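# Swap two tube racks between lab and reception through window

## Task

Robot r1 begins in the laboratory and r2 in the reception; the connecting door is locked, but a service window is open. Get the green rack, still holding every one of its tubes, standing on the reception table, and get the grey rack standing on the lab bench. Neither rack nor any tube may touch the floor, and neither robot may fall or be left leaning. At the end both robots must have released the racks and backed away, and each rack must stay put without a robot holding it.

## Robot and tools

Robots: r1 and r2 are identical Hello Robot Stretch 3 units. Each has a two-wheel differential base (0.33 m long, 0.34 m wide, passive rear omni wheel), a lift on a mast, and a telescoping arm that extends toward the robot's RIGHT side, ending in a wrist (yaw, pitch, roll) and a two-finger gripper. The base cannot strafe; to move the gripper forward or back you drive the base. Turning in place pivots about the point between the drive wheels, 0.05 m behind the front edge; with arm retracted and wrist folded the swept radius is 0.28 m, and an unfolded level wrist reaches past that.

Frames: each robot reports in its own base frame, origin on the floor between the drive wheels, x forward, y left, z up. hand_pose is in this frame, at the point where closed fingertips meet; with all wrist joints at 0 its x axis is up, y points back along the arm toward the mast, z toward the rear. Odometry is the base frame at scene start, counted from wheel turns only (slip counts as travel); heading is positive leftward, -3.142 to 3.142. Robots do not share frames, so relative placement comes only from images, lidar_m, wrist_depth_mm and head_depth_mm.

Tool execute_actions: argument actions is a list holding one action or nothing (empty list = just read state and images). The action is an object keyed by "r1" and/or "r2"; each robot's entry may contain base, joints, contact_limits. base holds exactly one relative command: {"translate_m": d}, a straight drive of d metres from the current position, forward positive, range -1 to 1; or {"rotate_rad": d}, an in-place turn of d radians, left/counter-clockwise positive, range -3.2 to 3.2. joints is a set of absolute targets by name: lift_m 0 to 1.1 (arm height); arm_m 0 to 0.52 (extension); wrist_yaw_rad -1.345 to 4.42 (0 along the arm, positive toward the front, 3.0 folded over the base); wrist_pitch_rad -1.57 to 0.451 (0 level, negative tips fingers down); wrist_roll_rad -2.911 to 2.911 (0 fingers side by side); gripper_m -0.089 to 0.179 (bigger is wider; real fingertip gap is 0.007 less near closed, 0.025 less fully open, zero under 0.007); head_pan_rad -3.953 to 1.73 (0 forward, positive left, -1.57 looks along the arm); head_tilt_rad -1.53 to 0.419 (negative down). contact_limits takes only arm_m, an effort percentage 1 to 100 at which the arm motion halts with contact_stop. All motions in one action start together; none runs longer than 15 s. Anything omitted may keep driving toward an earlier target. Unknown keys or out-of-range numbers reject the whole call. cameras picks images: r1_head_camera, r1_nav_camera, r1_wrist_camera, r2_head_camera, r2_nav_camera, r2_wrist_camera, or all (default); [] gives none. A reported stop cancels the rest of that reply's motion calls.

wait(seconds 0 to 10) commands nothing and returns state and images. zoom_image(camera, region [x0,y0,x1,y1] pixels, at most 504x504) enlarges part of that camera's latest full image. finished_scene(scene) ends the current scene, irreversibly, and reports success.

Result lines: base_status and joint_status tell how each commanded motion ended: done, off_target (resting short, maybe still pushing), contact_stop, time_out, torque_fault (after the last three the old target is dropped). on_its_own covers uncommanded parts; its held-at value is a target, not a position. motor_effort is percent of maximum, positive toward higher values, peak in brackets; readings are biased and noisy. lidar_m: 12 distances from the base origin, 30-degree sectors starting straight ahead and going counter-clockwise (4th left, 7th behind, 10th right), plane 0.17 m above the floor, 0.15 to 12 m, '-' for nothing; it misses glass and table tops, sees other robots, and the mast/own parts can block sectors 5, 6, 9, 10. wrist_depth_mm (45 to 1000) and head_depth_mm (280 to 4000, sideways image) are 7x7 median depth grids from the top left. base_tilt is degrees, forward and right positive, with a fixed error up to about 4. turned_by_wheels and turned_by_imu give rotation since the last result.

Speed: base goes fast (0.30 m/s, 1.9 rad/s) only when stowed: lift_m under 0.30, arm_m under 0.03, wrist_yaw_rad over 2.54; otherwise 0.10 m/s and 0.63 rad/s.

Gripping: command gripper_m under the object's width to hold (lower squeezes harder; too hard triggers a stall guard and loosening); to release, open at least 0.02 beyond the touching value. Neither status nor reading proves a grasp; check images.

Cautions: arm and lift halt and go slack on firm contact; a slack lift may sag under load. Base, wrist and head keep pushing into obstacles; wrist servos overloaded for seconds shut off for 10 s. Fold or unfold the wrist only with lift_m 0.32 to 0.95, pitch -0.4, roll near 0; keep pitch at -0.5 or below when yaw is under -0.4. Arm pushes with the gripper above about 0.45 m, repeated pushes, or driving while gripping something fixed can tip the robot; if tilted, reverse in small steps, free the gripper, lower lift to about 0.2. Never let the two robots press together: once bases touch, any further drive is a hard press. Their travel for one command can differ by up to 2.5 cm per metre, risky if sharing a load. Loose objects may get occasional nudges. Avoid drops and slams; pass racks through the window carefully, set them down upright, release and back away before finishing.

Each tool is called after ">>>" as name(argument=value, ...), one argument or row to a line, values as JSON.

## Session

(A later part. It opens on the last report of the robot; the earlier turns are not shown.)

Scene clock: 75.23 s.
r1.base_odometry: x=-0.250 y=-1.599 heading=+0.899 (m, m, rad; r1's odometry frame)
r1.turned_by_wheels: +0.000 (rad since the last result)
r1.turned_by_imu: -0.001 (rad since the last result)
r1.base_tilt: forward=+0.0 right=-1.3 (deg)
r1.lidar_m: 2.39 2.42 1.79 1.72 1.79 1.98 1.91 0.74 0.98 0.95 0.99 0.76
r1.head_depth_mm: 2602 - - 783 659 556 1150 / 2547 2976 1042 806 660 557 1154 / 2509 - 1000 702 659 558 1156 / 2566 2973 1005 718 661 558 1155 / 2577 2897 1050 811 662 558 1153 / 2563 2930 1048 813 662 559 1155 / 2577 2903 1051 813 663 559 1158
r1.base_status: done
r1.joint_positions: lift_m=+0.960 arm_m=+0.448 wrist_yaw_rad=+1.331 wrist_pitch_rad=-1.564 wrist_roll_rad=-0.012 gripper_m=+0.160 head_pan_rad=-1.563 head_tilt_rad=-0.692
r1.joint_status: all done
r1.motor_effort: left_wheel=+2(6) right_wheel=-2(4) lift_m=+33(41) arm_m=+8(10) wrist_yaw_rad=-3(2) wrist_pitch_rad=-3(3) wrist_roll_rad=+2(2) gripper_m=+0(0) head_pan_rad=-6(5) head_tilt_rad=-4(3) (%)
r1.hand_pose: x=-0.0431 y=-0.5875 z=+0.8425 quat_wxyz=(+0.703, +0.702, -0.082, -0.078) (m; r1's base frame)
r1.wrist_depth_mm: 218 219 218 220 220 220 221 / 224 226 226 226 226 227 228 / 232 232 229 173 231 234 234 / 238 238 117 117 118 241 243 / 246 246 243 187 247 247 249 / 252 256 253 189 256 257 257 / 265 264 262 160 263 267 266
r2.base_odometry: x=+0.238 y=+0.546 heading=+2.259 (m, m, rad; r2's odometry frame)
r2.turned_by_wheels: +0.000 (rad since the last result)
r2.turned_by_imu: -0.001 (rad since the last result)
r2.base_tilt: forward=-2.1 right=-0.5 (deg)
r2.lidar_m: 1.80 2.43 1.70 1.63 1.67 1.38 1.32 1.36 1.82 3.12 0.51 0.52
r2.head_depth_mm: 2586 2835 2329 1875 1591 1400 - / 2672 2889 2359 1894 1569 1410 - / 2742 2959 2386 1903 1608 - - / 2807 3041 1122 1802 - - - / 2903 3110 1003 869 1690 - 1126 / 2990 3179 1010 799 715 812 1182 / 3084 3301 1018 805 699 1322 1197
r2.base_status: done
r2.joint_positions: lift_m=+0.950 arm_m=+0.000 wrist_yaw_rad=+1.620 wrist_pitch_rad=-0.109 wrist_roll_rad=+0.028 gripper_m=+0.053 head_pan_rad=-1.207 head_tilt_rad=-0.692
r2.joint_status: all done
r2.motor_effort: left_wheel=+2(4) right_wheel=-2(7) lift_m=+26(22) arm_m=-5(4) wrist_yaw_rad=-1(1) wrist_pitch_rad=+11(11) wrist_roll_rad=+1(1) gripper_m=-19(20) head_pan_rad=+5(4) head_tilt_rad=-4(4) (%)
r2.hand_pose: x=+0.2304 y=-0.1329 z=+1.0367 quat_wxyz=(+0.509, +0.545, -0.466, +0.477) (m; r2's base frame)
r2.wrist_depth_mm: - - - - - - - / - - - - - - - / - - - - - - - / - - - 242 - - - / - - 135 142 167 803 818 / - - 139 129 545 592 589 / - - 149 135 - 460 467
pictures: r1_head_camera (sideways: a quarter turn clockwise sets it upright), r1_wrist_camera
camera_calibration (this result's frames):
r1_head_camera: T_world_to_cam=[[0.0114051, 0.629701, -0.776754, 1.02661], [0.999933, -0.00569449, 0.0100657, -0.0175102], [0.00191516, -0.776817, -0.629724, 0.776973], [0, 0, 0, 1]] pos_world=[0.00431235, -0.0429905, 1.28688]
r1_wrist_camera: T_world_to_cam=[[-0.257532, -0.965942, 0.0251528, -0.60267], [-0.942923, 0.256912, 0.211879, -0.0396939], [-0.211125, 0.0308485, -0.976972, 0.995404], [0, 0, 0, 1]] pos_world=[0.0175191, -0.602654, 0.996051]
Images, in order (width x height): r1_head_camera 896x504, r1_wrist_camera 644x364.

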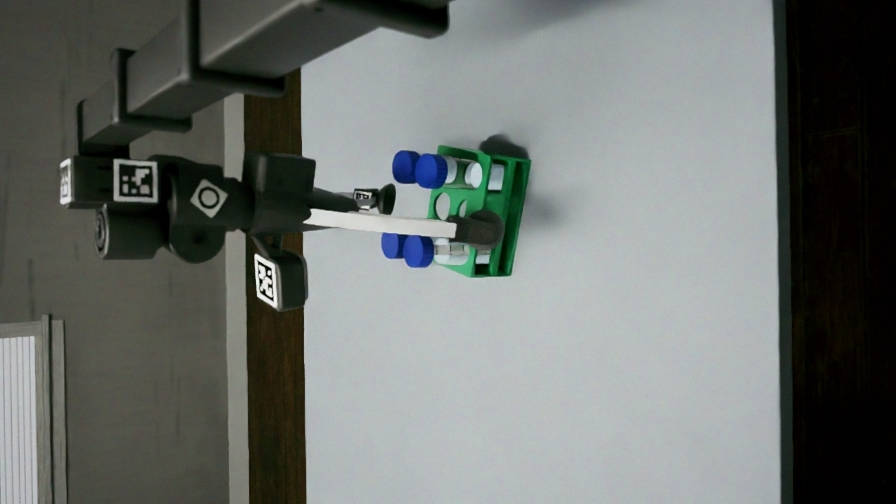

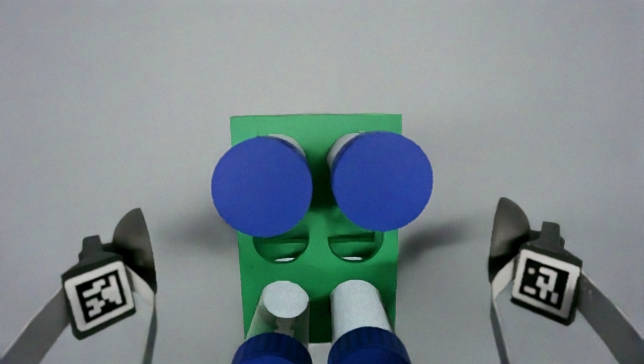

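>>> execute_actions(
  actions=[
    {"r1":{"base":{"translate_m":-0.003},"joints":{"lift_m":0.92,"arm_m":0.446}},"r2":{"base":{"translate_m":-0.1}}},
  ],
  cameras=[],
)

>>> execute_actions(
  actions=[
    {"r1":{"joints":{"gripper_m":0.048}},"r2":{"base":{"translate_m":-0.1}}},
  ],
  cameras=[],
)

>>> execute_actions(
  actions=[
    {"r1":{"joints":{"lift_m":0.96}},"r2":{"base":{"translate_m":-0.1}}},
  ],
  cameras=["r1_head_camera","r1_wrist_camera"],
)

Scene clock: 77.57 s.
r1.base_odometry: x=-0.252 y=-1.601 heading=+0.899 (m, m, rad; r1's odometry frame)
r1.turned_by_wheels: +0.000 (rad since the last result)
r1.turned_by_imu: +0.000 (rad since the last result)
r1.base_tilt: forward=+0.0 right=-1.4 (deg)
r1.lidar_m: 2.39 2.43 1.79 1.72 1.79 1.98 1.91 0.74 0.98 0.95 0.99 0.76
r1.head_depth_mm: 2599 2853 - - 642 556 1146 / 2598 - 1001 808 659 558 1152 / 2602 - 1023 702 661 558 1152 / 2595 2906 981 710 662 558 1158 / 2589 2913 1048 810 663 560 1160 / 2560 2915 1048 810 662 559 1158 / 2570 2890 1055 815 664 559 1160
r1.base_status: done
r1.joint_positions: lift_m=+0.920 arm_m=+0.446 wrist_yaw_rad=+1.331 wrist_pitch_rad=-1.564 wrist_roll_rad=-0.012 gripper_m=+0.160 head_pan_rad=-1.563 head_tilt_rad=-0.692
r1.joint_status: all done
r1.motor_effort: left_wheel=+2(4) right_wheel=-1(7) lift_m=+32(34) arm_m=-7(8) wrist_yaw_rad=-2(3) wrist_pitch_rad=-3(3) wrist_roll_rad=+2(2) gripper_m=+0(0) head_pan_rad=-5(5) head_tilt_rad=-4(4) (%)
r1.hand_pose: x=-0.0431 y=-0.5863 z=+0.8025 quat_wxyz=(+0.703, +0.702, -0.082, -0.078) (m; r1's base frame)
r1.wrist_depth_mm: 182 181 182 182 183 183 183 / 187 187 187 188 187 189 189 / 193 192 133 134 86 194 195 / 198 197 76 77 76 199 200 / 204 202 78 79 78 80 207 / 210 212 148 150 150 214 214 / 221 219 178 151 153 221 222
r2.base_odometry: x=+0.301 y=+0.468 heading=+2.259 (m, m, rad; r2's odometry frame)
r2.turned_by_wheels: +0.000 (rad since the last result)
r2.turned_by_imu: +0.000 (rad since the last result)
r2.base_tilt: forward=-2.1 right=-0.6 (deg)
r2.lidar_m: 1.90 2.42 1.71 1.63 1.70 1.28 1.22 1.26 1.68 3.13 1.11 0.58
r2.head_depth_mm: 2605 2865 2340 1875 1598 1399 - / 2649 2889 2381 1889 1571 1404 - / 2749 2947 2383 1898 1605 - - / 2797 3048 2392 1859 - - - / 2878 3103 1094 1883 1686 - 1151 / 3024 3199 1014 914 1622 1403 1163 / 3058 3304 1025 805 812 896 1205
r2.base_status: done
r2.joint_positions: lift_m=+0.950 arm_m=+0.000 wrist_yaw_rad=+1.620 wrist_pitch_rad=-0.109 wrist_roll_rad=+0.028 gripper_m=+0.053 head_pan_rad=-1.207 head_tilt_rad=-0.692
r2.joint_status: not commanded
r2.motor_effort: left_wheel=+2(3) right_wheel=-2(6) lift_m=+26(26) arm_m=-4(4) wrist_yaw_rad=+0(0) wrist_pitch_rad=+11(11) wrist_roll_rad=+1(1) gripper_m=-19(19) head_pan_rad=+4(4) head_tilt_rad=-4(4) (%)
r2.hand_pose: x=+0.2304 y=-0.1329 z=+1.0367 quat_wxyz=(+0.509, +0.545, -0.466, +0.477) (m; r2's base frame)
r2.wrist_depth_mm: - - - - - - - / - - - - - - - / - - - - - - - / - - - 242 - - - / - - 136 142 166 784 812 / - - 138 129 548 586 595 / - - 149 135 - 473 467
pictures: none
No camera images: the call's "cameras" was empty. Leave "cameras" out to get every camera's image.

Scene clock: 79.53 s.
r1.base_odometry: x=-0.252 y=-1.601 heading=+0.899 (m, m, rad; r1's odometry frame)
r1.turned_by_wheels: +0.000 (rad since the last result)
r1.turned_by_imu: +0.000 (rad since the last result)
r1.base_tilt: forward=+0.0 right=-1.3 (deg)
r1.lidar_m: 2.39 2.43 1.79 1.72 1.80 1.98 1.91 0.74 0.98 0.95 0.98 0.76
r1.head_depth_mm: 2595 2878 - - 642 556 1153 / 2609 - 1000 806 660 557 1151 / 2612 - 1000 712 660 557 1150 / 2597 2888 987 713 660 558 1157 / 2581 2907 1048 812 662 559 1153 / 2577 2904 1048 813 662 560 1157 / 2572 2900 1051 813 663 559 1153
r1.base_status: not commanded
r1.joint_positions: lift_m=+0.920 arm_m=+0.446 wrist_yaw_rad=+1.331 wrist_pitch_rad=-1.564 wrist_roll_rad=-0.012 gripper_m=+0.049 head_pan_rad=-1.563 head_tilt_rad=-0.692
r1.joint_status: all done
r1.motor_effort: left_wheel=+3(2) right_wheel=-1(1) lift_m=+36(35) arm_m=-6(7) wrist_yaw_rad=-1(1) wrist_pitch_rad=-3(3) wrist_roll_rad=+2(2) gripper_m=-19(97) head_pan_rad=-5(4) head_tilt_rad=-3(3) (%)
r1.hand_pose: x=-0.0431 y=-0.5863 z=+0.8024 quat_wxyz=(+0.703, +0.702, -0.082, -0.078) (m; r1's base frame)
r1.wrist_depth_mm: 181 181 182 182 183 183 182 / 187 186 186 187 188 188 187 / 191 192 131 130 129 193 195 / 199 196 72 77 72 197 200 / 203 202 74 76 74 204 207 / 211 210 77 145 144 212 213 / 217 219 161 147 149 220 221
r2.base_odometry: x=+0.365 y=+0.391 heading=+2.260 (m, m, rad; r2's odometry frame)
r2.turned_by_wheels: +0.000 (rad since the last result)
r2.turned_by_imu: +0.000 (rad since the last result)
r2.base_tilt: forward=-2.1 right=-0.5 (deg)
r2.lidar_m: 2.00 2.42 1.70 1.62 1.62 1.18 1.12 1.16 1.54 3.13 1.16 0.66
r2.head_depth_mm: 2612 2854 2332 1865 1590 1402 - / 2688 2904 2370 1878 1571 1406 - / 2724 2958 2383 1896 1617 - - / 2822 3051 2426 1907 - - - / 2897 3149 2246 1597 1630 - 1149 / 2974 3204 1094 1943 1624 1401 1178 / 3090 3296 1020 981 1646 1111 1194
r2.base_status: done
r2.joint_positions: lift_m=+0.950 arm_m=+0.000 wrist_yaw_rad=+1.620 wrist_pitch_rad=-0.109 wrist_roll_rad=+0.028 gripper_m=+0.053 head_pan_rad=-1.207 head_tilt_rad=-0.692
r2.joint_status: not commanded
r2.motor_effort: left_wheel=+3(5) right_wheel=-2(6) lift_m=+26(27) arm_m=-4(4) wrist_yaw_rad=+0(1) wrist_pitch_rad=+11(11) wrist_roll_rad=+1(1) gripper_m=-19(19) head_pan_rad=+4(4) head_tilt_rad=-4(4) (%)
r2.hand_pose: x=+0.2304 y=-0.1329 z=+1.0367 quat_wxyz=(+0.509, +0.545, -0.466, +0.477) (m; r2's base frame)
r2.wrist_depth_mm: - - - - - - - / - - - - - - - / - - - - - - - / - - - 241 - - - / - - 136 143 166 794 819 / - - 139 128 552 574 601 / - - 149 135 - 568 570
pictures: none
No camera images: the call's "cameras" was empty. Leave "cameras" out to get every camera's image.

Scene clock: 81.50 s.
r1.base_odometry: x=-0.252 y=-1.601 heading=+0.899 (m, m, rad; r1's odometry frame)
r1.turned_by_wheels: +0.000 (rad since the last result)
r1.turned_by_imu: +0.000 (rad since the last result)
r1.base_tilt: forward=-0.1 right=-1.4 (deg)
r1.lidar_m: 2.39 2.43 1.78 1.72 1.79 1.98 1.91 0.74 0.98 0.95 0.98 0.76
r1.head_depth_mm: 2606 - - 782 660 556 1149 / 2552 3001 1041 807 660 557 1153 / 2513 - 1000 674 661 558 1153 / 2547 2954 1003 695 661 558 1154 / 2592 2907 1047 809 663 560 1156 / 2579 2901 1047 814 662 559 1161 / 2562 2893 1052 812 664 559 1157
r1.base_status: not commanded
r1.joint_positions: lift_m=+0.960 arm_m=+0.446 wrist_yaw_rad=+1.331 wrist_pitch_rad=-1.564 wrist_roll_rad=-0.012 gripper_m=+0.049 head_pan_rad=-1.563 head_tilt_rad=-0.692
r1.joint_status: all done
r1.motor_effort: left_wheel=+3(3) right_wheel=-2(1) lift_m=+48(51) arm_m=-6(6) wrist_yaw_rad=-1(2) wrist_pitch_rad=-3(3) wrist_roll_rad=+2(2) gripper_m=-18(18) head_pan_rad=-5(5) head_tilt_rad=-4(3) (%)
r1.hand_pose: x=-0.0431 y=-0.5863 z=+0.8420 quat_wxyz=(+0.703, +0.702, -0.082, -0.078) (m; r1's base frame)
r1.wrist_depth_mm: 217 218 217 219 220 219 220 / 223 224 224 225 225 226 227 / 232 232 130 130 129 233 233 / 238 237 72 77 72 237 242 / 245 244 74 76 74 245 249 / 255 253 77 145 144 254 257 / 262 262 161 148 150 266 266
r2.base_odometry: x=+0.428 y=+0.314 heading=+2.260 (m, m, rad; r2's odometry frame)
r2.turned_by_wheels: +0.000 (rad since the last result)
r2.turned_by_imu: +0.000 (rad since the last result)
r2.base_tilt: forward=-2.2 right=-0.5 (deg)
r2.lidar_m: 2.10 2.41 1.70 1.61 1.47 1.07 1.03 1.05 1.41 3.13 1.21 0.74
r2.head_depth_mm: 2594 2834 2336 1872 1600 1389 - / 2691 2884 2349 1885 1570 1392 - / 2753 2995 2395 1895 1613 - - / 2839 3069 2402 1919 - - - / 2902 3143 2399 1910 1678 - 1142 / 3000 3185 1348 1634 1627 1397 1183 / 3094 3292 1100 1945 1665 1321 1200
r2.base_status: done
r2.joint_positions: lift_m=+0.950 arm_m=+0.000 wrist_yaw_rad=+1.620 wrist_pitch_rad=-0.109 wrist_roll_rad=+0.028 gripper_m=+0.053 head_pan_rad=-1.207 head_tilt_rad=-0.692
r2.joint_status: not commanded
r2.motor_effort: left_wheel=+4(5) right_wheel=-2(7) lift_m=+26(26) arm_m=-4(4) wrist_yaw_rad=+0(1) wrist_pitch_rad=+11(11) wrist_roll_rad=+1(1) gripper_m=-19(19) head_pan_rad=+4(4) head_tilt_rad=-4(4) (%)
r2.hand_pose: x=+0.2304 y=-0.1329 z=+1.0367 quat_wxyz=(+0.509, +0.545, -0.466, +0.477) (m; r2's base frame)
r2.wrist_depth_mm: - - - - - - - / - - - - - - - / - - - - - - - / - - - 241 - - - / - - 136 143 166 806 772 / - - 139 128 680 667 654 / - - 149 135 - - -
pictures: r1_head_camera (sideways: a quarter turn clockwise sets it upright), r1_wrist_camera
camera_calibration (this result's frames):
r1_head_camera: T_world_to_cam=[[0.0114057, 0.629701, -0.776754, 1.02661], [0.999933, -0.00569533, 0.0100657, -0.0175102], [0.00191451, -0.776816, -0.629724, 0.776973], [0, 0, 0, 1]] pos_world=[0.00431231, -0.0429905, 1.28688]
r1_wrist_camera: T_world_to_cam=[[-0.257566, -0.965933, 0.0251565, -0.601533], [-0.942876, 0.256941, 0.212051, -0.0400533], [-0.211291, 0.0308978, -0.976935, 0.994841], [0, 0, 0, 1]] pos_world=[0.0175011, -0.601488, 0.99552]
Images, in order (width x height): r1_head_camera 896x504, r1_wrist_camera 644x364.

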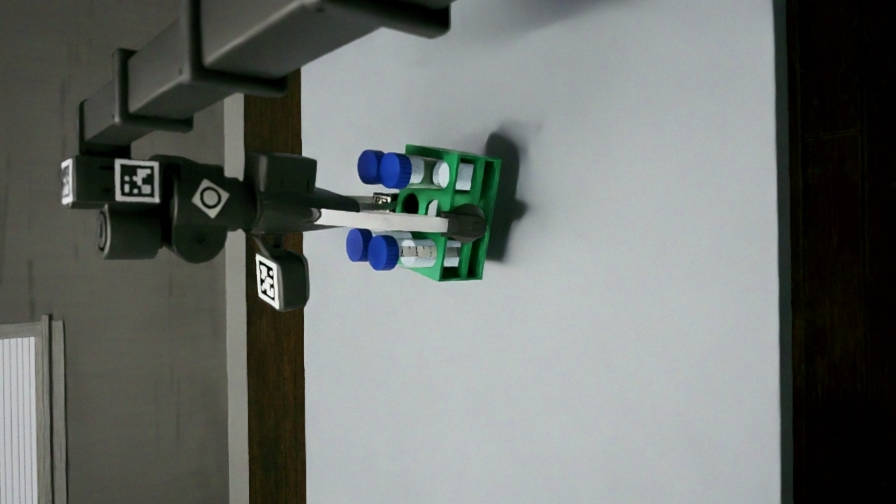

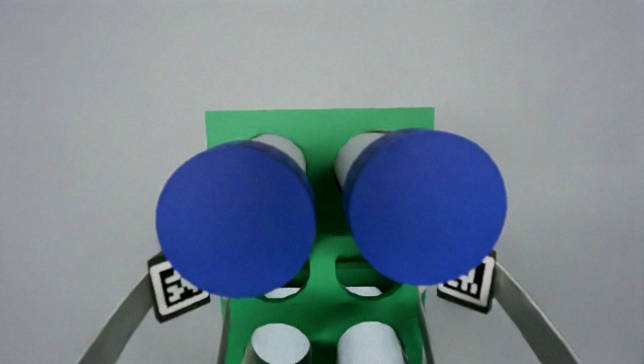

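>>> execute_actions(
  actions=[
    {"r1":{"base":{"translate_m":0.55},"joints":{"wrist_yaw_rad":0,"arm_m":0.3}},"r2":{"base":{"translate_m":-0.53}}},
  ],
  cameras=[],
)

>>> execute_actions(
  actions=[
    {"r1":{"base":{"translate_m":0.35},"joints":{"lift_m":1.1,"arm_m":0.1}},"r2":{"base":{"rotate_rad":-1.56},"joints":{"head_pan_rad":-1.57}}},
  ],
  cameras=["r1_wrist_camera"],
)

>>> execute_actions(
  actions=[
    {"r1":{"base":{"translate_m":0.99}},"r2":{"base":{"translate_m":0.9}}},
  ],
  cameras=[],
)

>>> execute_actions(
  actions=[
    {"r1":{"base":{"rotate_rad":1.56}}},
  ],
  cameras=["r1_nav_camera","r2_nav_camera","r2_head_camera"],
)

Scene clock: 88.47 s.
r1.base_odometry: x=+0.090 y=-1.171 heading=+0.899 (m, m, rad; r1's odometry frame)
r1.turned_by_wheels: +0.000 (rad since the last result)
r1.turned_by_imu: -0.002 (rad since the last result)
r1.base_tilt: forward=-0.1 right=-1.4 (deg)
r1.lidar_m: 1.84 1.90 1.78 1.72 1.78 2.45 1.26 1.27 0.98 0.95 0.34 1.91
r1.head_depth_mm: 2604 - - 808 659 558 1151 / 2606 - 962 808 660 556 1152 / 2618 - - 784 518 558 1153 / 2603 2851 1048 739 532 550 1151 / 2592 2913 1049 812 648 559 1153 / 2583 2908 2555 812 663 559 729 / 2602 2876 2544 1978 700 560 1132
r1.base_status: done
r1.joint_positions: lift_m=+0.960 arm_m=+0.300 wrist_yaw_rad=+0.002 wrist_pitch_rad=-1.564 wrist_roll_rad=-0.011 gripper_m=+0.049 head_pan_rad=-1.563 head_tilt_rad=-0.692
r1.joint_status: all done
r1.motor_effort: left_wheel=+2(7) right_wheel=-2(3) lift_m=+48(48) arm_m=-7(4) wrist_yaw_rad=-2(2) wrist_pitch_rad=-3(3) wrist_roll_rad=+1(2) gripper_m=-18(18) head_pan_rad=-4(5) head_tilt_rad=-3(5) (%)
r1.hand_pose: x=-0.0217 y=-0.4231 z=+0.8420 quat_wxyz=(+0.505, +0.501, -0.498, -0.495) (m; r1's base frame)
r1.wrist_depth_mm: 218 217 219 219 220 219 221 / 224 210 222 225 226 228 228 / 230 218 131 130 80 235 235 / 237 237 72 76 72 239 242 / 244 244 74 76 75 247 250 / 253 251 77 145 145 257 259 / 262 264 161 148 149 267 266
r2.base_odometry: x=+0.765 y=-0.095 heading=+2.260 (m, m, rad; r2's odometry frame)
r2.turned_by_wheels: +0.000 (rad since the last result)
r2.turned_by_imu: -0.002 (rad since the last result)
r2.base_tilt: forward=-2.1 right=-0.6 (deg)
r2.lidar_m: 2.63 2.39 1.68 1.63 0.68 0.52 0.49 0.51 0.68 1.71 3.23 1.23
r2.head_depth_mm: 2616 2857 2367 1876 1601 1392 - / 2688 2925 2359 1903 1574 1401 - / 2761 2960 2392 1895 1602 - - / 2850 3078 2395 1918 - - - / 2923 3119 2407 1908 1681 - 1149 / 3012 3203 2426 1925 1622 1396 1182 / 3072 3335 2480 1963 1652 1321 1200
r2.base_status: done
r2.joint_positions: lift_m=+0.950 arm_m=+0.000 wrist_yaw_rad=+1.620 wrist_pitch_rad=-0.109 wrist_roll_rad=+0.028 gripper_m=+0.053 head_pan_rad=-1.207 head_tilt_rad=-0.692
r2.joint_status: not commanded
r2.motor_effort: left_wheel=+2(2) right_wheel=-2(7) lift_m=+26(26) arm_m=-4(4) wrist_yaw_rad=+0(0) wrist_pitch_rad=+11(11) wrist_roll_rad=+1(1) gripper_m=-19(19) head_pan_rad=+4(4) head_tilt_rad=-4(3) (%)
r2.hand_pose: x=+0.2304 y=-0.1329 z=+1.0367 quat_wxyz=(+0.509, +0.545, -0.466, +0.477) (m; r2's base frame)
r2.wrist_depth_mm: - - - - - - - / - - - - - - - / - - - - - - - / - - - 241 - - - / - - 136 142 166 - - / - - 140 128 - - - / - - 149 135 - - -
pictures: none
No camera images: the call's "cameras" was empty. Leave "cameras" out to get every camera's image.

Scene clock: 93.30 s.
r1.base_odometry: x=+0.308 y=-0.897 heading=+0.899 (m, m, rad; r1's odometry frame)
r1.turned_by_wheels: +0.000 (rad since the last result)
r1.turned_by_imu: -0.001 (rad since the last result)
r1.base_tilt: forward=+0.1 right=-1.4 (deg)
r1.lidar_m: 1.49 1.55 1.78 1.72 1.79 2.46 1.60 1.35 0.34 0.96 2.11 1.54
r1.head_depth_mm: - - 1041 806 659 557 1129 / - - 1063 784 660 533 696 / - - - - 332 293 708 / 2509 2927 - - 333 - 708 / 2582 2919 2546 1985 1611 1315 1177 / 2591 2901 2554 1993 1616 1360 1180 / 2593 2910 2555 1986 1609 1361 1181
r1.base_status: done
r1.joint_positions: lift_m=+1.100 arm_m=+0.100 wrist_yaw_rad=+0.001 wrist_pitch_rad=-1.564 wrist_roll_rad=-0.011 gripper_m=+0.049 head_pan_rad=-1.563 head_tilt_rad=-0.692
r1.joint_status: all done
r1.motor_effort: left_wheel=+3(6) right_wheel=-2(4) lift_m=+49(51) arm_m=-7(4) wrist_yaw_rad=-2(2) wrist_pitch_rad=-3(3) wrist_roll_rad=+1(1) gripper_m=-18(17) head_pan_rad=-5(5) head_tilt_rad=-2(4) (%)
r1.hand_pose: x=-0.0217 y=-0.2231 z=+0.9820 quat_wxyz=(+0.505, +0.501, -0.498, -0.496) (m; r1's base frame)
r1.wrist_depth_mm: - - - - 366 350 352 / - - - - 379 363 366 / - - 130 131 129 - - / - - 72 78 72 - - / - - 74 75 74 - - / - - 77 145 77 - - / - - 161 148 150 - -
r2.base_odometry: x=+0.765 y=-0.095 heading=+0.700 (m, m, rad; r2's odometry frame)
r2.turned_by_wheels: -1.560 (rad since the last result)
r2.turned_by_imu: -1.591 (rad since the last result)
r2.base_tilt: forward=-2.1 right=-0.5 (deg)
r2.lidar_m: 1.74 3.26 1.24 2.63 2.38 1.67 1.63 0.68 0.52 0.49 0.51 0.68
r2.head_depth_mm: 407 457 522 581 - - 1122 / 405 455 519 599 - - 1138 / 403 453 515 592 - - 1137 / 401 450 513 595 711 820 1141 / 399 448 509 591 703 814 - / 397 445 506 587 682 - - / 395 442 503 583 658 - -
r2.base_status: done
r2.joint_positions: lift_m=+0.950 arm_m=+0.000 wrist_yaw_rad=+1.620 wrist_pitch_rad=-0.109 wrist_roll_rad=+0.028 gripper_m=+0.053 head_pan_rad=-1.563 head_tilt_rad=-0.692
r2.joint_status: all done
r2.motor_effort: left_wheel=+4(8) right_wheel=-4(7) lift_m=+26(26) arm_m=-4(5) wrist_yaw_rad=+0(1) wrist_pitch_rad=+11(11) wrist_roll_rad=+1(1) gripper_m=-19(19) head_pan_rad=-3(30) head_tilt_rad=-3(4) (%)
r2.hand_pose: x=+0.2304 y=-0.1329 z=+1.0367 quat_wxyz=(+0.509, +0.545, -0.466, +0.477) (m; r2's base frame)
r2.wrist_depth_mm: - - - - - - - / - - - - - - - / - - - - - - - / - - - 242 734 727 876 / - - 136 142 167 470 489 / - - 139 129 332 350 351 / - - 149 136 - 301 300
pictures: r1_wrist_camera
camera_calibration (this result's frames):
r1_wrist_camera: T_world_to_cam=[[-0.999461, 0.0211233, 0.025149, -0.0445497], [0.025982, 0.976919, 0.212026, 0.0387934], [-0.0200898, 0.212565, -0.97694, 1.16959], [0, 0, 0, 1]] pos_world=[-0.0220367, -0.285571, 1.13552]
Images, in order (width x height): r1_wrist_camera 644x364.

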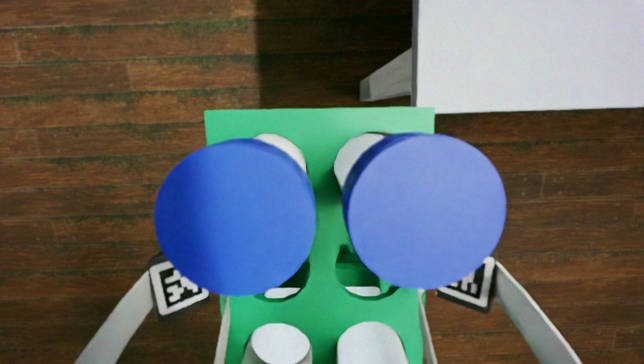

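Scene clock: 104.53 s.
r1.base_odometry: x=+0.924 y=-0.122 heading=+0.899 (m, m, rad; r1's odometry frame)
r1.turned_by_wheels: +0.000 (rad since the last result)
r1.turned_by_imu: -0.002 (rad since the last result)
r1.base_tilt: forward=+0.0 right=-1.5 (deg)
r1.lidar_m: 0.51 0.53 0.72 1.71 1.78 2.44 1.19 1.18 3.13 1.94 0.71 0.53
r1.head_depth_mm: - - 2527 1967 1600 1351 1170 / - - 2583 1905 1618 1271 1129 / - - - - 333 293 706 / 2564 2919 - - 333 - 708 / 2614 2940 2552 1986 1610 1322 1173 / 2433 2401 2320 1968 1614 1366 1178 / 1600 1397 1474 1564 1511 1331 1183
r1.base_status: done
r1.joint_positions: lift_m=+1.100 arm_m=+0.100 wrist_yaw_rad=+0.001 wrist_pitch_rad=-1.564 wrist_roll_rad=-0.011 gripper_m=+0.049 head_pan_rad=-1.563 head_tilt_rad=-0.692
r1.joint_status: not commanded
r1.motor_effort: left_wheel=+3(7) right_wheel=-2(3) lift_m=+49(48) arm_m=-7(7) wrist_yaw_rad=-1(2) wrist_pitch_rad=-3(3) wrist_roll_rad=+1(1) gripper_m=-18(18) head_pan_rad=-5(5) head_tilt_rad=-3(2) (%)
r1.hand_pose: x=-0.0217 y=-0.2231 z=+0.9820 quat_wxyz=(+0.505, +0.501, -0.498, -0.496) (m; r1's base frame)
r1.wrist_depth_mm: 710 - - - - - - / 695 - - - - - - / 682 - 130 130 129 - - / 685 936 72 77 72 - - / 676 874 74 75 75 - - / 677 874 77 146 111 - - / 655 - 162 148 148 - -
r2.base_odometry: x=+1.454 y=+0.485 heading=+0.700 (m, m, rad; r2's odometry frame)
r2.turned_by_wheels: +0.000 (rad since the last result)
r2.turned_by_imu: +0.000 (rad since the last result)
r2.base_tilt: forward=-2.1 right=-0.6 (deg)
r2.lidar_m: 1.66 2.32 3.11 1.20 3.69 2.62 1.97 0.68 0.49 0.47 0.48 0.65
r2.head_depth_mm: - 3140 709 599 - - 1109 / - 2873 717 578 - - 1125 / 2213 3202 722 582 - - 1118 / 2248 3215 728 577 478 426 1118 / 2310 3078 735 581 480 428 - / - 3267 741 585 495 - - / - 3375 748 588 511 - -
r2.base_status: done
r2.joint_positions: lift_m=+0.950 arm_m=+0.000 wrist_yaw_rad=+1.620 wrist_pitch_rad=-0.109 wrist_roll_rad=+0.028 gripper_m=+0.053 head_pan_rad=-1.563 head_tilt_rad=-0.692
r2.joint_status: not commanded
r2.motor_effort: left_wheel=+4(8) right_wheel=-4(5) lift_m=+26(27) arm_m=-4(5) wrist_yaw_rad=-1(1) wrist_pitch_rad=+11(10) wrist_roll_rad=+1(1) gripper_m=-19(19) head_pan_rad=-3(3) head_tilt_rad=-4(3) (%)
r2.hand_pose: x=+0.2304 y=-0.1329 z=+1.0367 quat_wxyz=(+0.509, +0.545, -0.466, +0.477) (m; r2's base frame)
r2.wrist_depth_mm: - - - - - 568 374 / - - - - - 553 375 / - - - - - 553 366 / - - - 240 939 546 366 / - - 136 142 167 544 363 / - - 139 128 822 505 360 / - - 149 135 299 278 278
pictures: none
No camera images: the call's "cameras" was empty. Leave "cameras" out to get every camera's image.

Scene clock: 107.93 s.
r1.base_odometry: x=+0.924 y=-0.122 heading=+2.459 (m, m, rad; r1's odometry frame)
r1.turned_by_wheels: +1.560 (rad since the last result)
r1.turned_by_imu: +1.576 (rad since the last result)
r1.base_tilt: forward=+0.1 right=-1.4 (deg)
r1.lidar_m: 1.71 1.78 2.41 2.58 1.18 3.14 2.05 0.72 0.53 0.51 0.52 0.71
r1.head_depth_mm: - - 529 600 736 920 1128 / - - 517 628 714 944 1108 / - - - - 333 293 708 / 402 459 - - 334 - 710 / 408 459 522 606 722 924 1119 / 406 457 521 604 720 890 1119 / 406 455 518 601 716 887 1116
r1.base_status: done
r1.joint_positions: lift_m=+1.100 arm_m=+0.100 wrist_yaw_rad=+0.001 wrist_pitch_rad=-1.564 wrist_roll_rad=-0.011 gripper_m=+0.049 head_pan_rad=-1.563 head_tilt_rad=-0.692
r1.joint_status: not commanded
r1.motor_effort: left_wheel=-3(8) right_wheel=+4(8) lift_m=+49(48) arm_m=-7(7) wrist_yaw_rad=-2(2) wrist_pitch_rad=-3(3) wrist_roll_rad=+1(1) gripper_m=-17(18) head_pan_rad=-4(5) head_tilt_rad=-4(4) (%)
r1.hand_pose: x=-0.0217 y=-0.2231 z=+0.9820 quat_wxyz=(+0.505, +0.501, -0.498, -0.496) (m; r1's base frame)
r1.wrist_depth_mm: 757 854 916 935 973 - 237 / - - - - - - 250 / - - 130 129 83 - - / - - 72 76 72 - - / - - 74 76 74 - - / - - 77 145 145 - - / - - 160 148 150 - -
r2.base_odometry: x=+1.454 y=+0.485 heading=+0.700 (m, m, rad; r2's odometry frame)
r2.turned_by_wheels: +0.000 (rad since the last result)
r2.turned_by_imu: -0.001 (rad since the last result)
r2.base_tilt: forward=-2.1 right=-0.5 (deg)
r2.lidar_m: 1.66 2.32 3.11 1.20 3.70 2.62 1.97 0.68 0.49 0.47 0.48 0.65
r2.head_depth_mm: - 3093 710 601 - - 1105 / - 2877 717 578 - - 1121 / 2215 3177 722 582 - - 1125 / 2262 3232 728 577 478 426 1124 / 2287 3100 733 579 481 428 - / - 3311 739 585 495 - - / - 3338 747 589 510 - -
r2.base_status: not commanded
r2.joint_positions: lift_m=+0.950 arm_m=+0.000 wrist_yaw_rad=+1.620 wrist_pitch_rad=-0.109 wrist_roll_rad=+0.028 gripper_m=+0.053 head_pan_rad=-1.563 head_tilt_rad=-0.692
r2.joint_status: not commanded
r2.motor_effort: left_wheel=+3(3) right_wheel=-4(4) lift_m=+26(26) arm_m=-5(4) wrist_yaw_rad=+0(0) wrist_pitch_rad=+11(11) wrist_roll_rad=+1(1) gripper_m=-20(19) head_pan_rad=-3(3) head_tilt_rad=-4(4) (%)
r2.hand_pose: x=+0.2304 y=-0.1329 z=+1.0367 quat_wxyz=(+0.509, +0.545, -0.466, +0.477) (m; r2's base frame)
r2.wrist_depth_mm: - - - - - 569 370 / - - - - - 548 369 / - - - - - 562 367 / - - - 244 954 547 363 / - - 135 142 165 551 360 / - - 139 129 798 506 360 / - - 148 135 297 276 279
pictures: r1_nav_camera (sideways: a quarter turn counterclockwise sets it upright), r2_head_camera (sideways: a quarter turn clockwise sets it upright), r2_nav_camera (sideways: a quarter turn counterclockwise sets it upright)
camera_calibration (this result's frames):
r1_nav_camera: T_world_to_cam=[[-0.00987879, -0.66294, 0.748607, -0.930722], [-0.999939, 0.0103124, -0.00406307, 0.0579854], [-0.0050264, -0.748601, -0.663001, 0.823818], [0, 0, 0, 1]] pos_world=[0.0529283, -0.000899652, 1.24317]
r2_head_camera: T_world_to_cam=[[0.0342248, 0.651265, -0.758078, 1.00629], [0.999374, -0.0155011, 0.0318015, -0.0513673], [0.00896012, -0.758692, -0.651388, 0.803076], [0, 0, 0, 1]] pos_world=[0.00969942, -0.0468698, 1.28759]
r2_nav_camera: T_world_to_cam=[[-0.0540663, -0.623616, 0.779859, -0.968705], [-0.997287, -0.0053442, -0.0734138, 0.145826], [0.0499498, -0.781712, -0.621636, 0.762389], [0, 0, 0, 1]] pos_world=[0.0549747, -0.00735228, 1.24009]
Images, in order (width x height): r1_nav_camera 672x504, r2_head_camera 896x504, r2_nav_camera 672x504.

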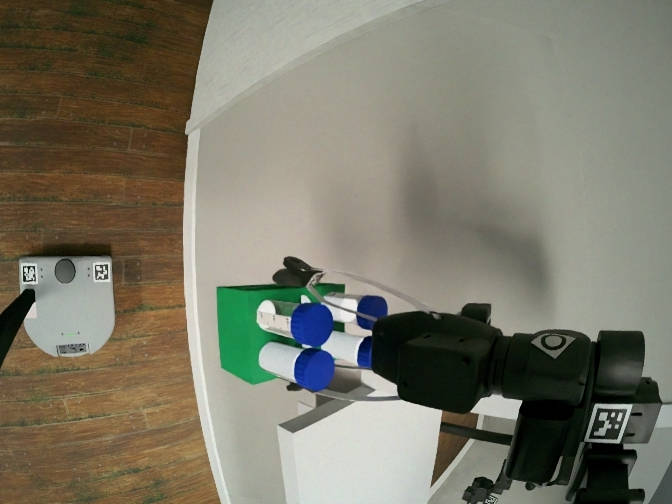

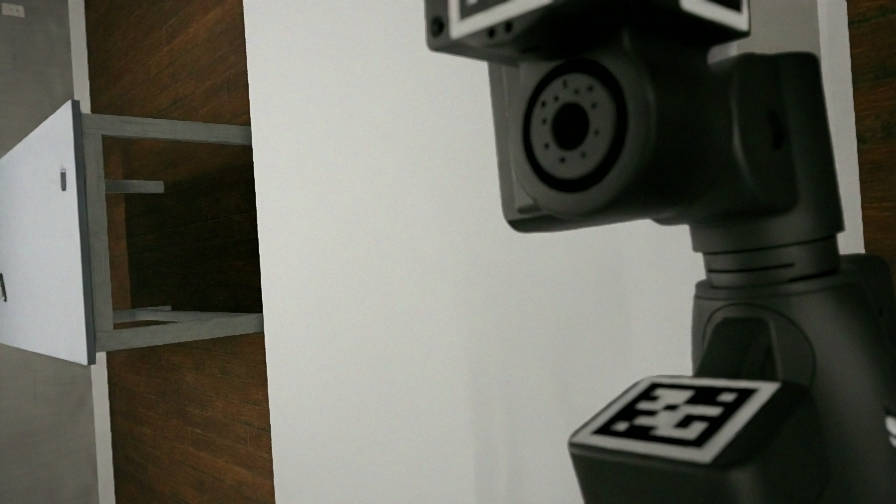

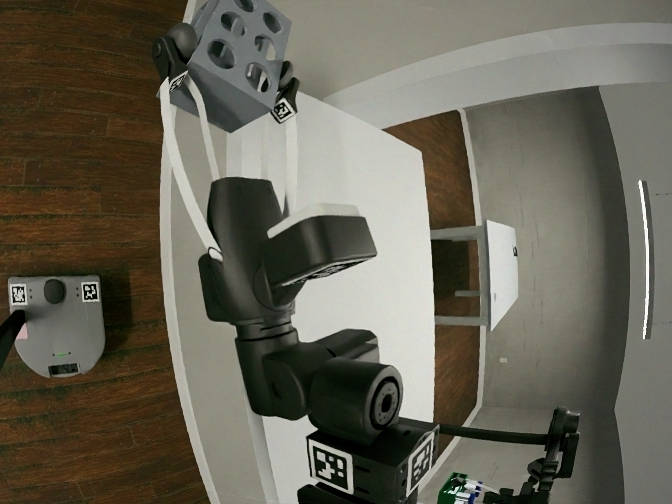

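>>> execute_actions(
  actions=[
    {"r1":{"base":{"translate_m":-0.42}},"r2":{"joints":{"wrist_yaw_rad":0.2}}},
  ],
  cameras=[],
)

>>> execute_actions(
  actions=[
    {"r1":{"joints":{"arm_m":0.48}},"r2":{"joints":{"arm_m":0.1,"lift_m":0.88}}},
  ],
)

Scene clock: 113.53 s.
r1.base_odometry: x=+1.250 y=-0.387 heading=+2.459 (m, m, rad; r1's odometry frame)
r1.turned_by_wheels: +0.000 (rad since the last result)
r1.turned_by_imu: -0.001 (rad since the last result)
r1.base_tilt: forward=-0.1 right=-1.4 (deg)
r1.lidar_m: 1.84 2.21 2.98 1.14 1.72 2.72 2.08 0.73 0.53 0.51 0.53 0.72
r1.head_depth_mm: - - 761 591 482 926 1130 / - - 796 573 482 952 1112 / - - - - 332 293 709 / 2832 3434 - - 333 - 710 / - 3389 767 594 484 934 1121 / - 3578 770 595 485 897 1123 / - 3625 648 595 486 893 1118
r1.base_status: done
r1.joint_positions: lift_m=+1.100 arm_m=+0.100 wrist_yaw_rad=+0.001 wrist_pitch_rad=-1.564 wrist_roll_rad=-0.011 gripper_m=+0.049 head_pan_rad=-1.563 head_tilt_rad=-0.692
r1.joint_status: not commanded
r1.motor_effort: left_wheel=-3(9) right_wheel=+4(6) lift_m=+49(49) arm_m=-7(7) wrist_yaw_rad=-1(2) wrist_pitch_rad=-3(3) wrist_roll_rad=+1(1) gripper_m=-18(17) head_pan_rad=-4(5) head_tilt_rad=-5(4) (%)
r1.hand_pose: x=-0.0217 y=-0.2231 z=+0.9820 quat_wxyz=(+0.505, +0.501, -0.498, -0.496) (m; r1's base frame)
r1.wrist_depth_mm: 217 217 218 218 218 221 220 / 224 224 225 226 227 226 226 / - - 130 130 129 - - / - - 72 78 72 - - / - - 74 75 75 - - / - - 77 145 77 - - / - - 161 148 150 - -
r2.base_odometry: x=+1.454 y=+0.485 heading=+0.700 (m, m, rad; r2's odometry frame)
r2.turned_by_wheels: +0.000 (rad since the last result)
r2.turned_by_imu: -0.001 (rad since the last result)
r2.base_tilt: forward=-2.1 right=-0.5 (deg)
r2.lidar_m: 1.66 2.31 3.14 1.19 3.69 2.63 1.96 0.68 0.49 0.47 0.48 0.65
r2.head_depth_mm: - 2876 710 600 - - 1110 / 2063 2169 715 569 - - 1130 / 2209 3249 745 - - - 1118 / 2264 3254 499 - - 416 1090 / 2306 3079 488 412 470 418 1075 / - 3316 744 560 483 421 1063 / - 3391 748 590 486 417 1044
r2.base_status: not commanded
r2.joint_positions: lift_m=+0.950 arm_m=+0.000 wrist_yaw_rad=+0.202 wrist_pitch_rad=-0.109 wrist_roll_rad=+0.028 gripper_m=+0.053 head_pan_rad=-1.563 head_tilt_rad=-0.692
r2.joint_status: all done
r2.motor_effort: left_wheel=+4(4) right_wheel=-4(4) lift_m=+26(26) arm_m=-4(4) wrist_yaw_rad=-2(0) wrist_pitch_rad=+11(11) wrist_roll_rad=+1(1) gripper_m=-19(19) head_pan_rad=-3(3) head_tilt_rad=-4(4) (%)
r2.hand_pose: x=+0.0291 y=-0.3923 z=+1.0367 quat_wxyz=(+0.697, +0.110, -0.708, +0.031) (m; r2's base frame)
r2.wrist_depth_mm: 327 - - - - 751 515 / 341 - - - - - 534 / 340 - - - - - - / 345 - - 242 - - - / 350 418 135 143 166 481 489 / 325 320 139 129 312 349 358 / 273 264 149 136 263 280 279
pictures: none
No camera images: the call's "cameras" was empty. Leave "cameras" out to get every camera's image.

Scene clock: 117.53 s.
r1.base_odometry: x=+1.250 y=-0.387 heading=+2.459 (m, m, rad; r1's odometry frame)
r1.turned_by_wheels: +0.000 (rad since the last result)
r1.turned_by_imu: -0.001 (rad since the last result)
r1.base_tilt: forward=+0.0 right=-1.3 (deg)
r1.lidar_m: 1.84 2.21 2.98 1.14 1.72 2.71 2.08 0.73 0.53 0.51 0.53 0.72
r1.head_depth_mm: 993 3183 761 591 482 924 1128 / 985 2609 761 591 484 918 1128 / 2065 3393 678 593 484 914 1118 / 2822 595 571 593 483 909 1120 / - 3378 767 593 484 900 1119 / - 3604 771 595 485 897 1116 / - 3574 648 596 485 892 1116
r1.base_status: not commanded
r1.joint_positions: lift_m=+1.100 arm_m=+0.480 wrist_yaw_rad=+0.000 wrist_pitch_rad=-1.564 wrist_roll_rad=-0.011 gripper_m=+0.049 head_pan_rad=-1.563 head_tilt_rad=-0.692
r1.joint_status: all done
r1.motor_effort: left_wheel=-3(3) right_wheel=+4(4) lift_m=+49(48) arm_m=+7(6) wrist_yaw_rad=+1(1) wrist_pitch_rad=-3(3) wrist_roll_rad=+1(1) gripper_m=-18(17) head_pan_rad=-4(5) head_tilt_rad=-3(3) (%)
r1.hand_pose: x=-0.0216 y=-0.6022 z=+0.9820 quat_wxyz=(+0.504, +0.501, -0.499, -0.496) (m; r1's base frame)
r1.wrist_depth_mm: 215 216 217 217 219 217 219 / 222 223 223 224 224 225 226 / 228 230 130 130 80 232 234 / 235 236 72 76 72 236 239 / 243 241 74 75 74 245 248 / 252 249 77 146 144 254 256 / 260 261 161 148 149 263 265
r2.base_odometry: x=+1.454 y=+0.485 heading=+0.700 (m, m, rad; r2's odometry frame)
r2.turned_by_wheels: +0.000 (rad since the last result)
r2.turned_by_imu: -0.001 (rad since the last result)
r2.base_tilt: forward=-2.1 right=-0.5 (deg)
r2.lidar_m: 1.66 2.32 3.12 1.20 3.71 2.62 1.96 0.68 0.49 0.47 0.48 0.65
r2.head_depth_mm: - 3152 709 617 - 415 1103 / 2062 2162 714 - - 414 1095 / 2234 3177 724 607 - 415 1098 / 2254 3243 699 - 467 417 1089 / 2299 3103 722 535 480 419 1076 / - 3328 741 584 483 421 1063 / - 3326 747 589 487 417 1049
r2.base_status: not commanded
r2.joint_positions: lift_m=+0.880 arm_m=+0.100 wrist_yaw_rad=+0.201 wrist_pitch_rad=-0.109 wrist_roll_rad=+0.028 gripper_m=+0.053 head_pan_rad=-1.563 head_tilt_rad=-0.692
r2.joint_status: all done
r2.motor_effort: left_wheel=+3(4) right_wheel=-4(4) lift_m=+19(25) arm_m=+6(6) wrist_yaw_rad=+0(1) wrist_pitch_rad=+11(11) wrist_roll_rad=+1(1) gripper_m=-19(19) head_pan_rad=-3(3) head_tilt_rad=-4(4) (%)
r2.hand_pose: x=+0.0288 y=-0.4917 z=+0.9670 quat_wxyz=(+0.697, +0.110, -0.708, +0.031) (m; r2's base frame)
r2.wrist_depth_mm: - - - - - - - / - - - - - - - / - - - - - - - / - 450 451 242 - - - / 291 299 135 142 166 318 319 / 220 212 140 129 211 234 238 / 182 177 148 135 176 184 187
pictures: r1_head_camera (sideways: a quarter turn clockwise sets it upright), r1_nav_camera (sideways: a quarter turn counterclockwise sets it upright), r1_wrist_camera, r2_head_camera (sideways: a quarter turn clockwise sets it upright), r2_nav_camera (sideways: a quarter turn counterclockwise sets it upright), r2_wrist_camera
camera_calibration (this result's frames):
r1_head_camera: T_world_to_cam=[[0.011568, 0.629698, -0.776754, 1.02661], [0.999932, -0.00595316, 0.0100657, -0.0175101], [0.00171421, -0.776817, -0.629724, 0.776974], [0, 0, 0, 1]] pos_world=[0.00430123, -0.0429901, 1.28688]
r1_nav_camera: T_world_to_cam=[[-0.0099545, -0.662939, 0.748607, -0.930721], [-0.999937, 0.0104266, -0.00406307, 0.0579854], [-0.00511189, -0.748601, -0.663002, 0.823819], [0, 0, 0, 1]] pos_world=[0.0529282, -0.000904986, 1.24317]
r1_wrist_camera: T_world_to_cam=[[-0.999425, 0.0227579, 0.0251459, -0.0355272], [0.0275789, 0.976877, 0.212017, 0.409189], [-0.0197393, 0.212589, -0.976942, 1.25021], [0, 0, 0, 1]] pos_world=[-0.0221135, -0.664698, 1.13552]
r2_head_camera: T_world_to_cam=[[0.0342263, 0.651265, -0.758078, 1.00629], [0.999374, -0.0155035, 0.0318015, -0.0513673], [0.00895831, -0.758692, -0.651388, 0.803076], [0, 0, 0, 1]] pos_world=[0.00969931, -0.0468698, 1.28759]
r2_nav_camera: T_world_to_cam=[[-0.0540678, -0.623616, 0.779859, -0.968705], [-0.997287, -0.00534183, -0.0734138, 0.145826], [0.0499479, -0.781712, -0.621636, 0.762389], [0, 0, 0, 1]] pos_world=[0.0549747, -0.0073524, 1.24009]
r2_wrist_camera: T_world_to_cam=[[-0.986595, -0.161657, 0.0223001, -0.0842999], [-0.0715478, 0.305685, -0.949441, 1.09656], [0.146667, -0.938309, -0.313154, 0.00195217], [0, 0, 0, 1]] pos_world=[-0.00499983, -0.346997, 1.04361]
Images, in order (width x height): r1_head_camera 896x504, r1_nav_camera 672x504, r1_wrist_camera 644x364, r2_head_camera 896x504, r2_nav_camera 672x504, r2_wrist_camera 644x364.

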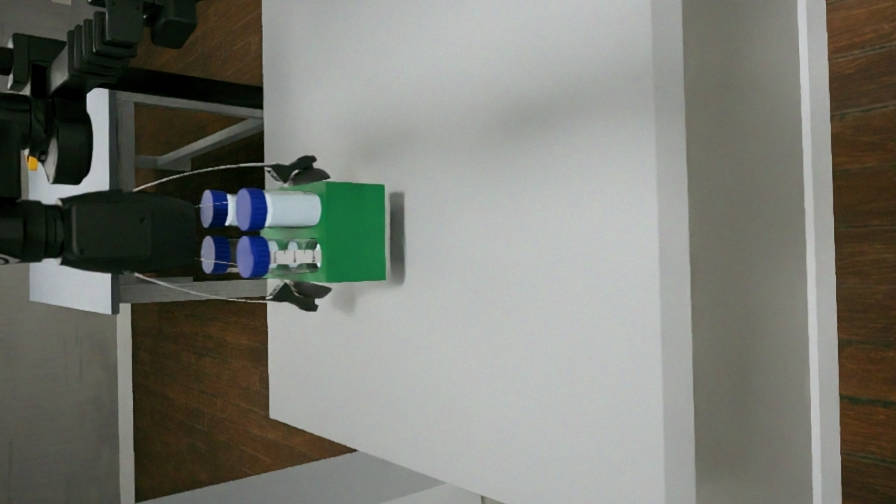

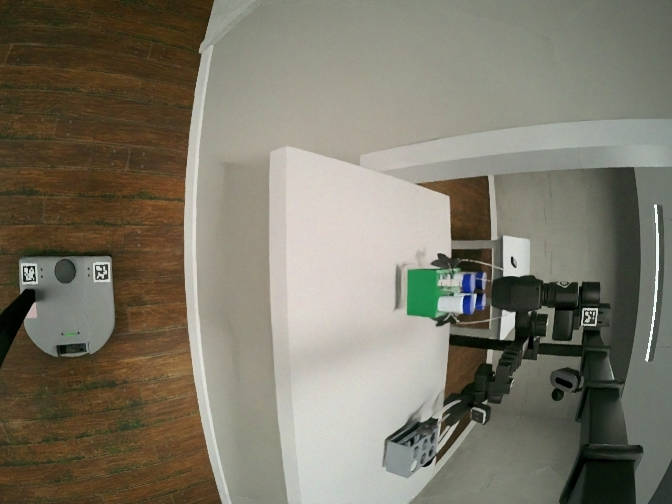

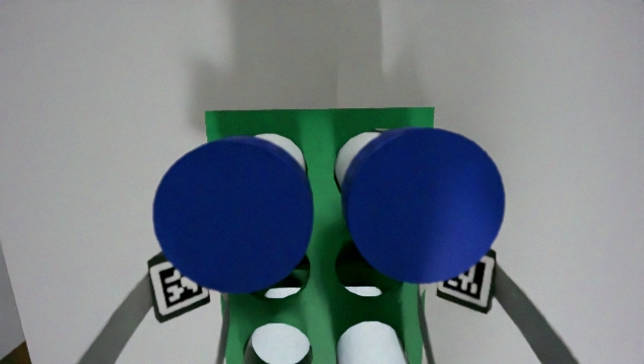

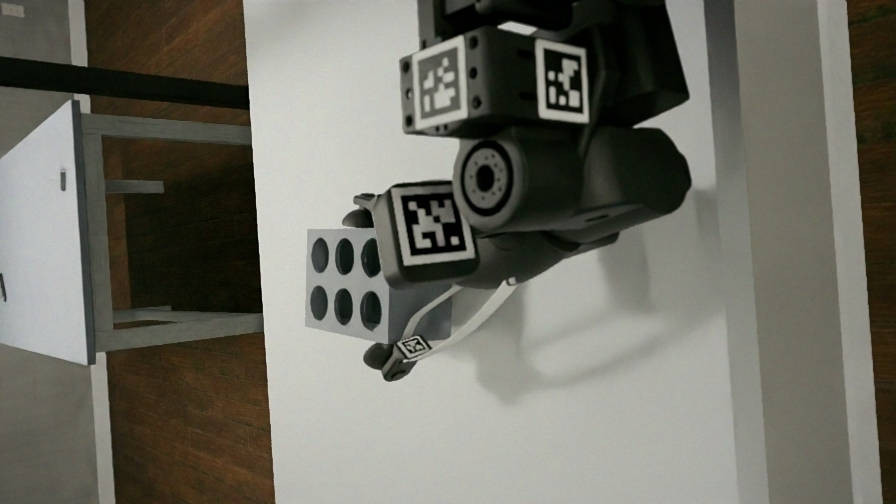

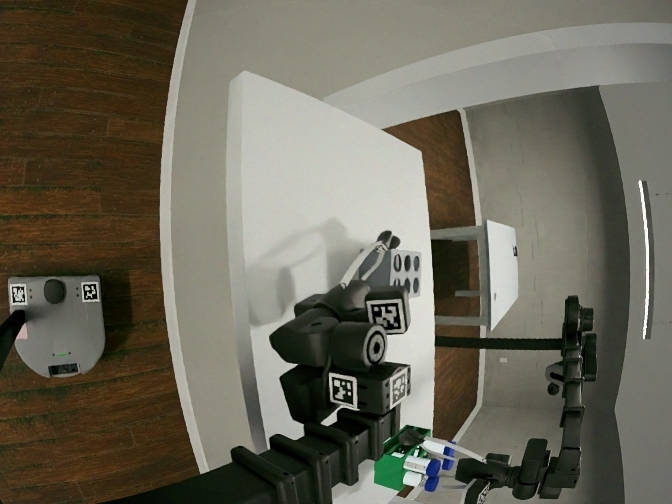

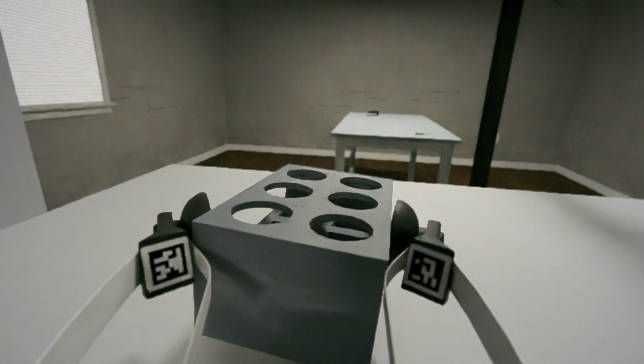

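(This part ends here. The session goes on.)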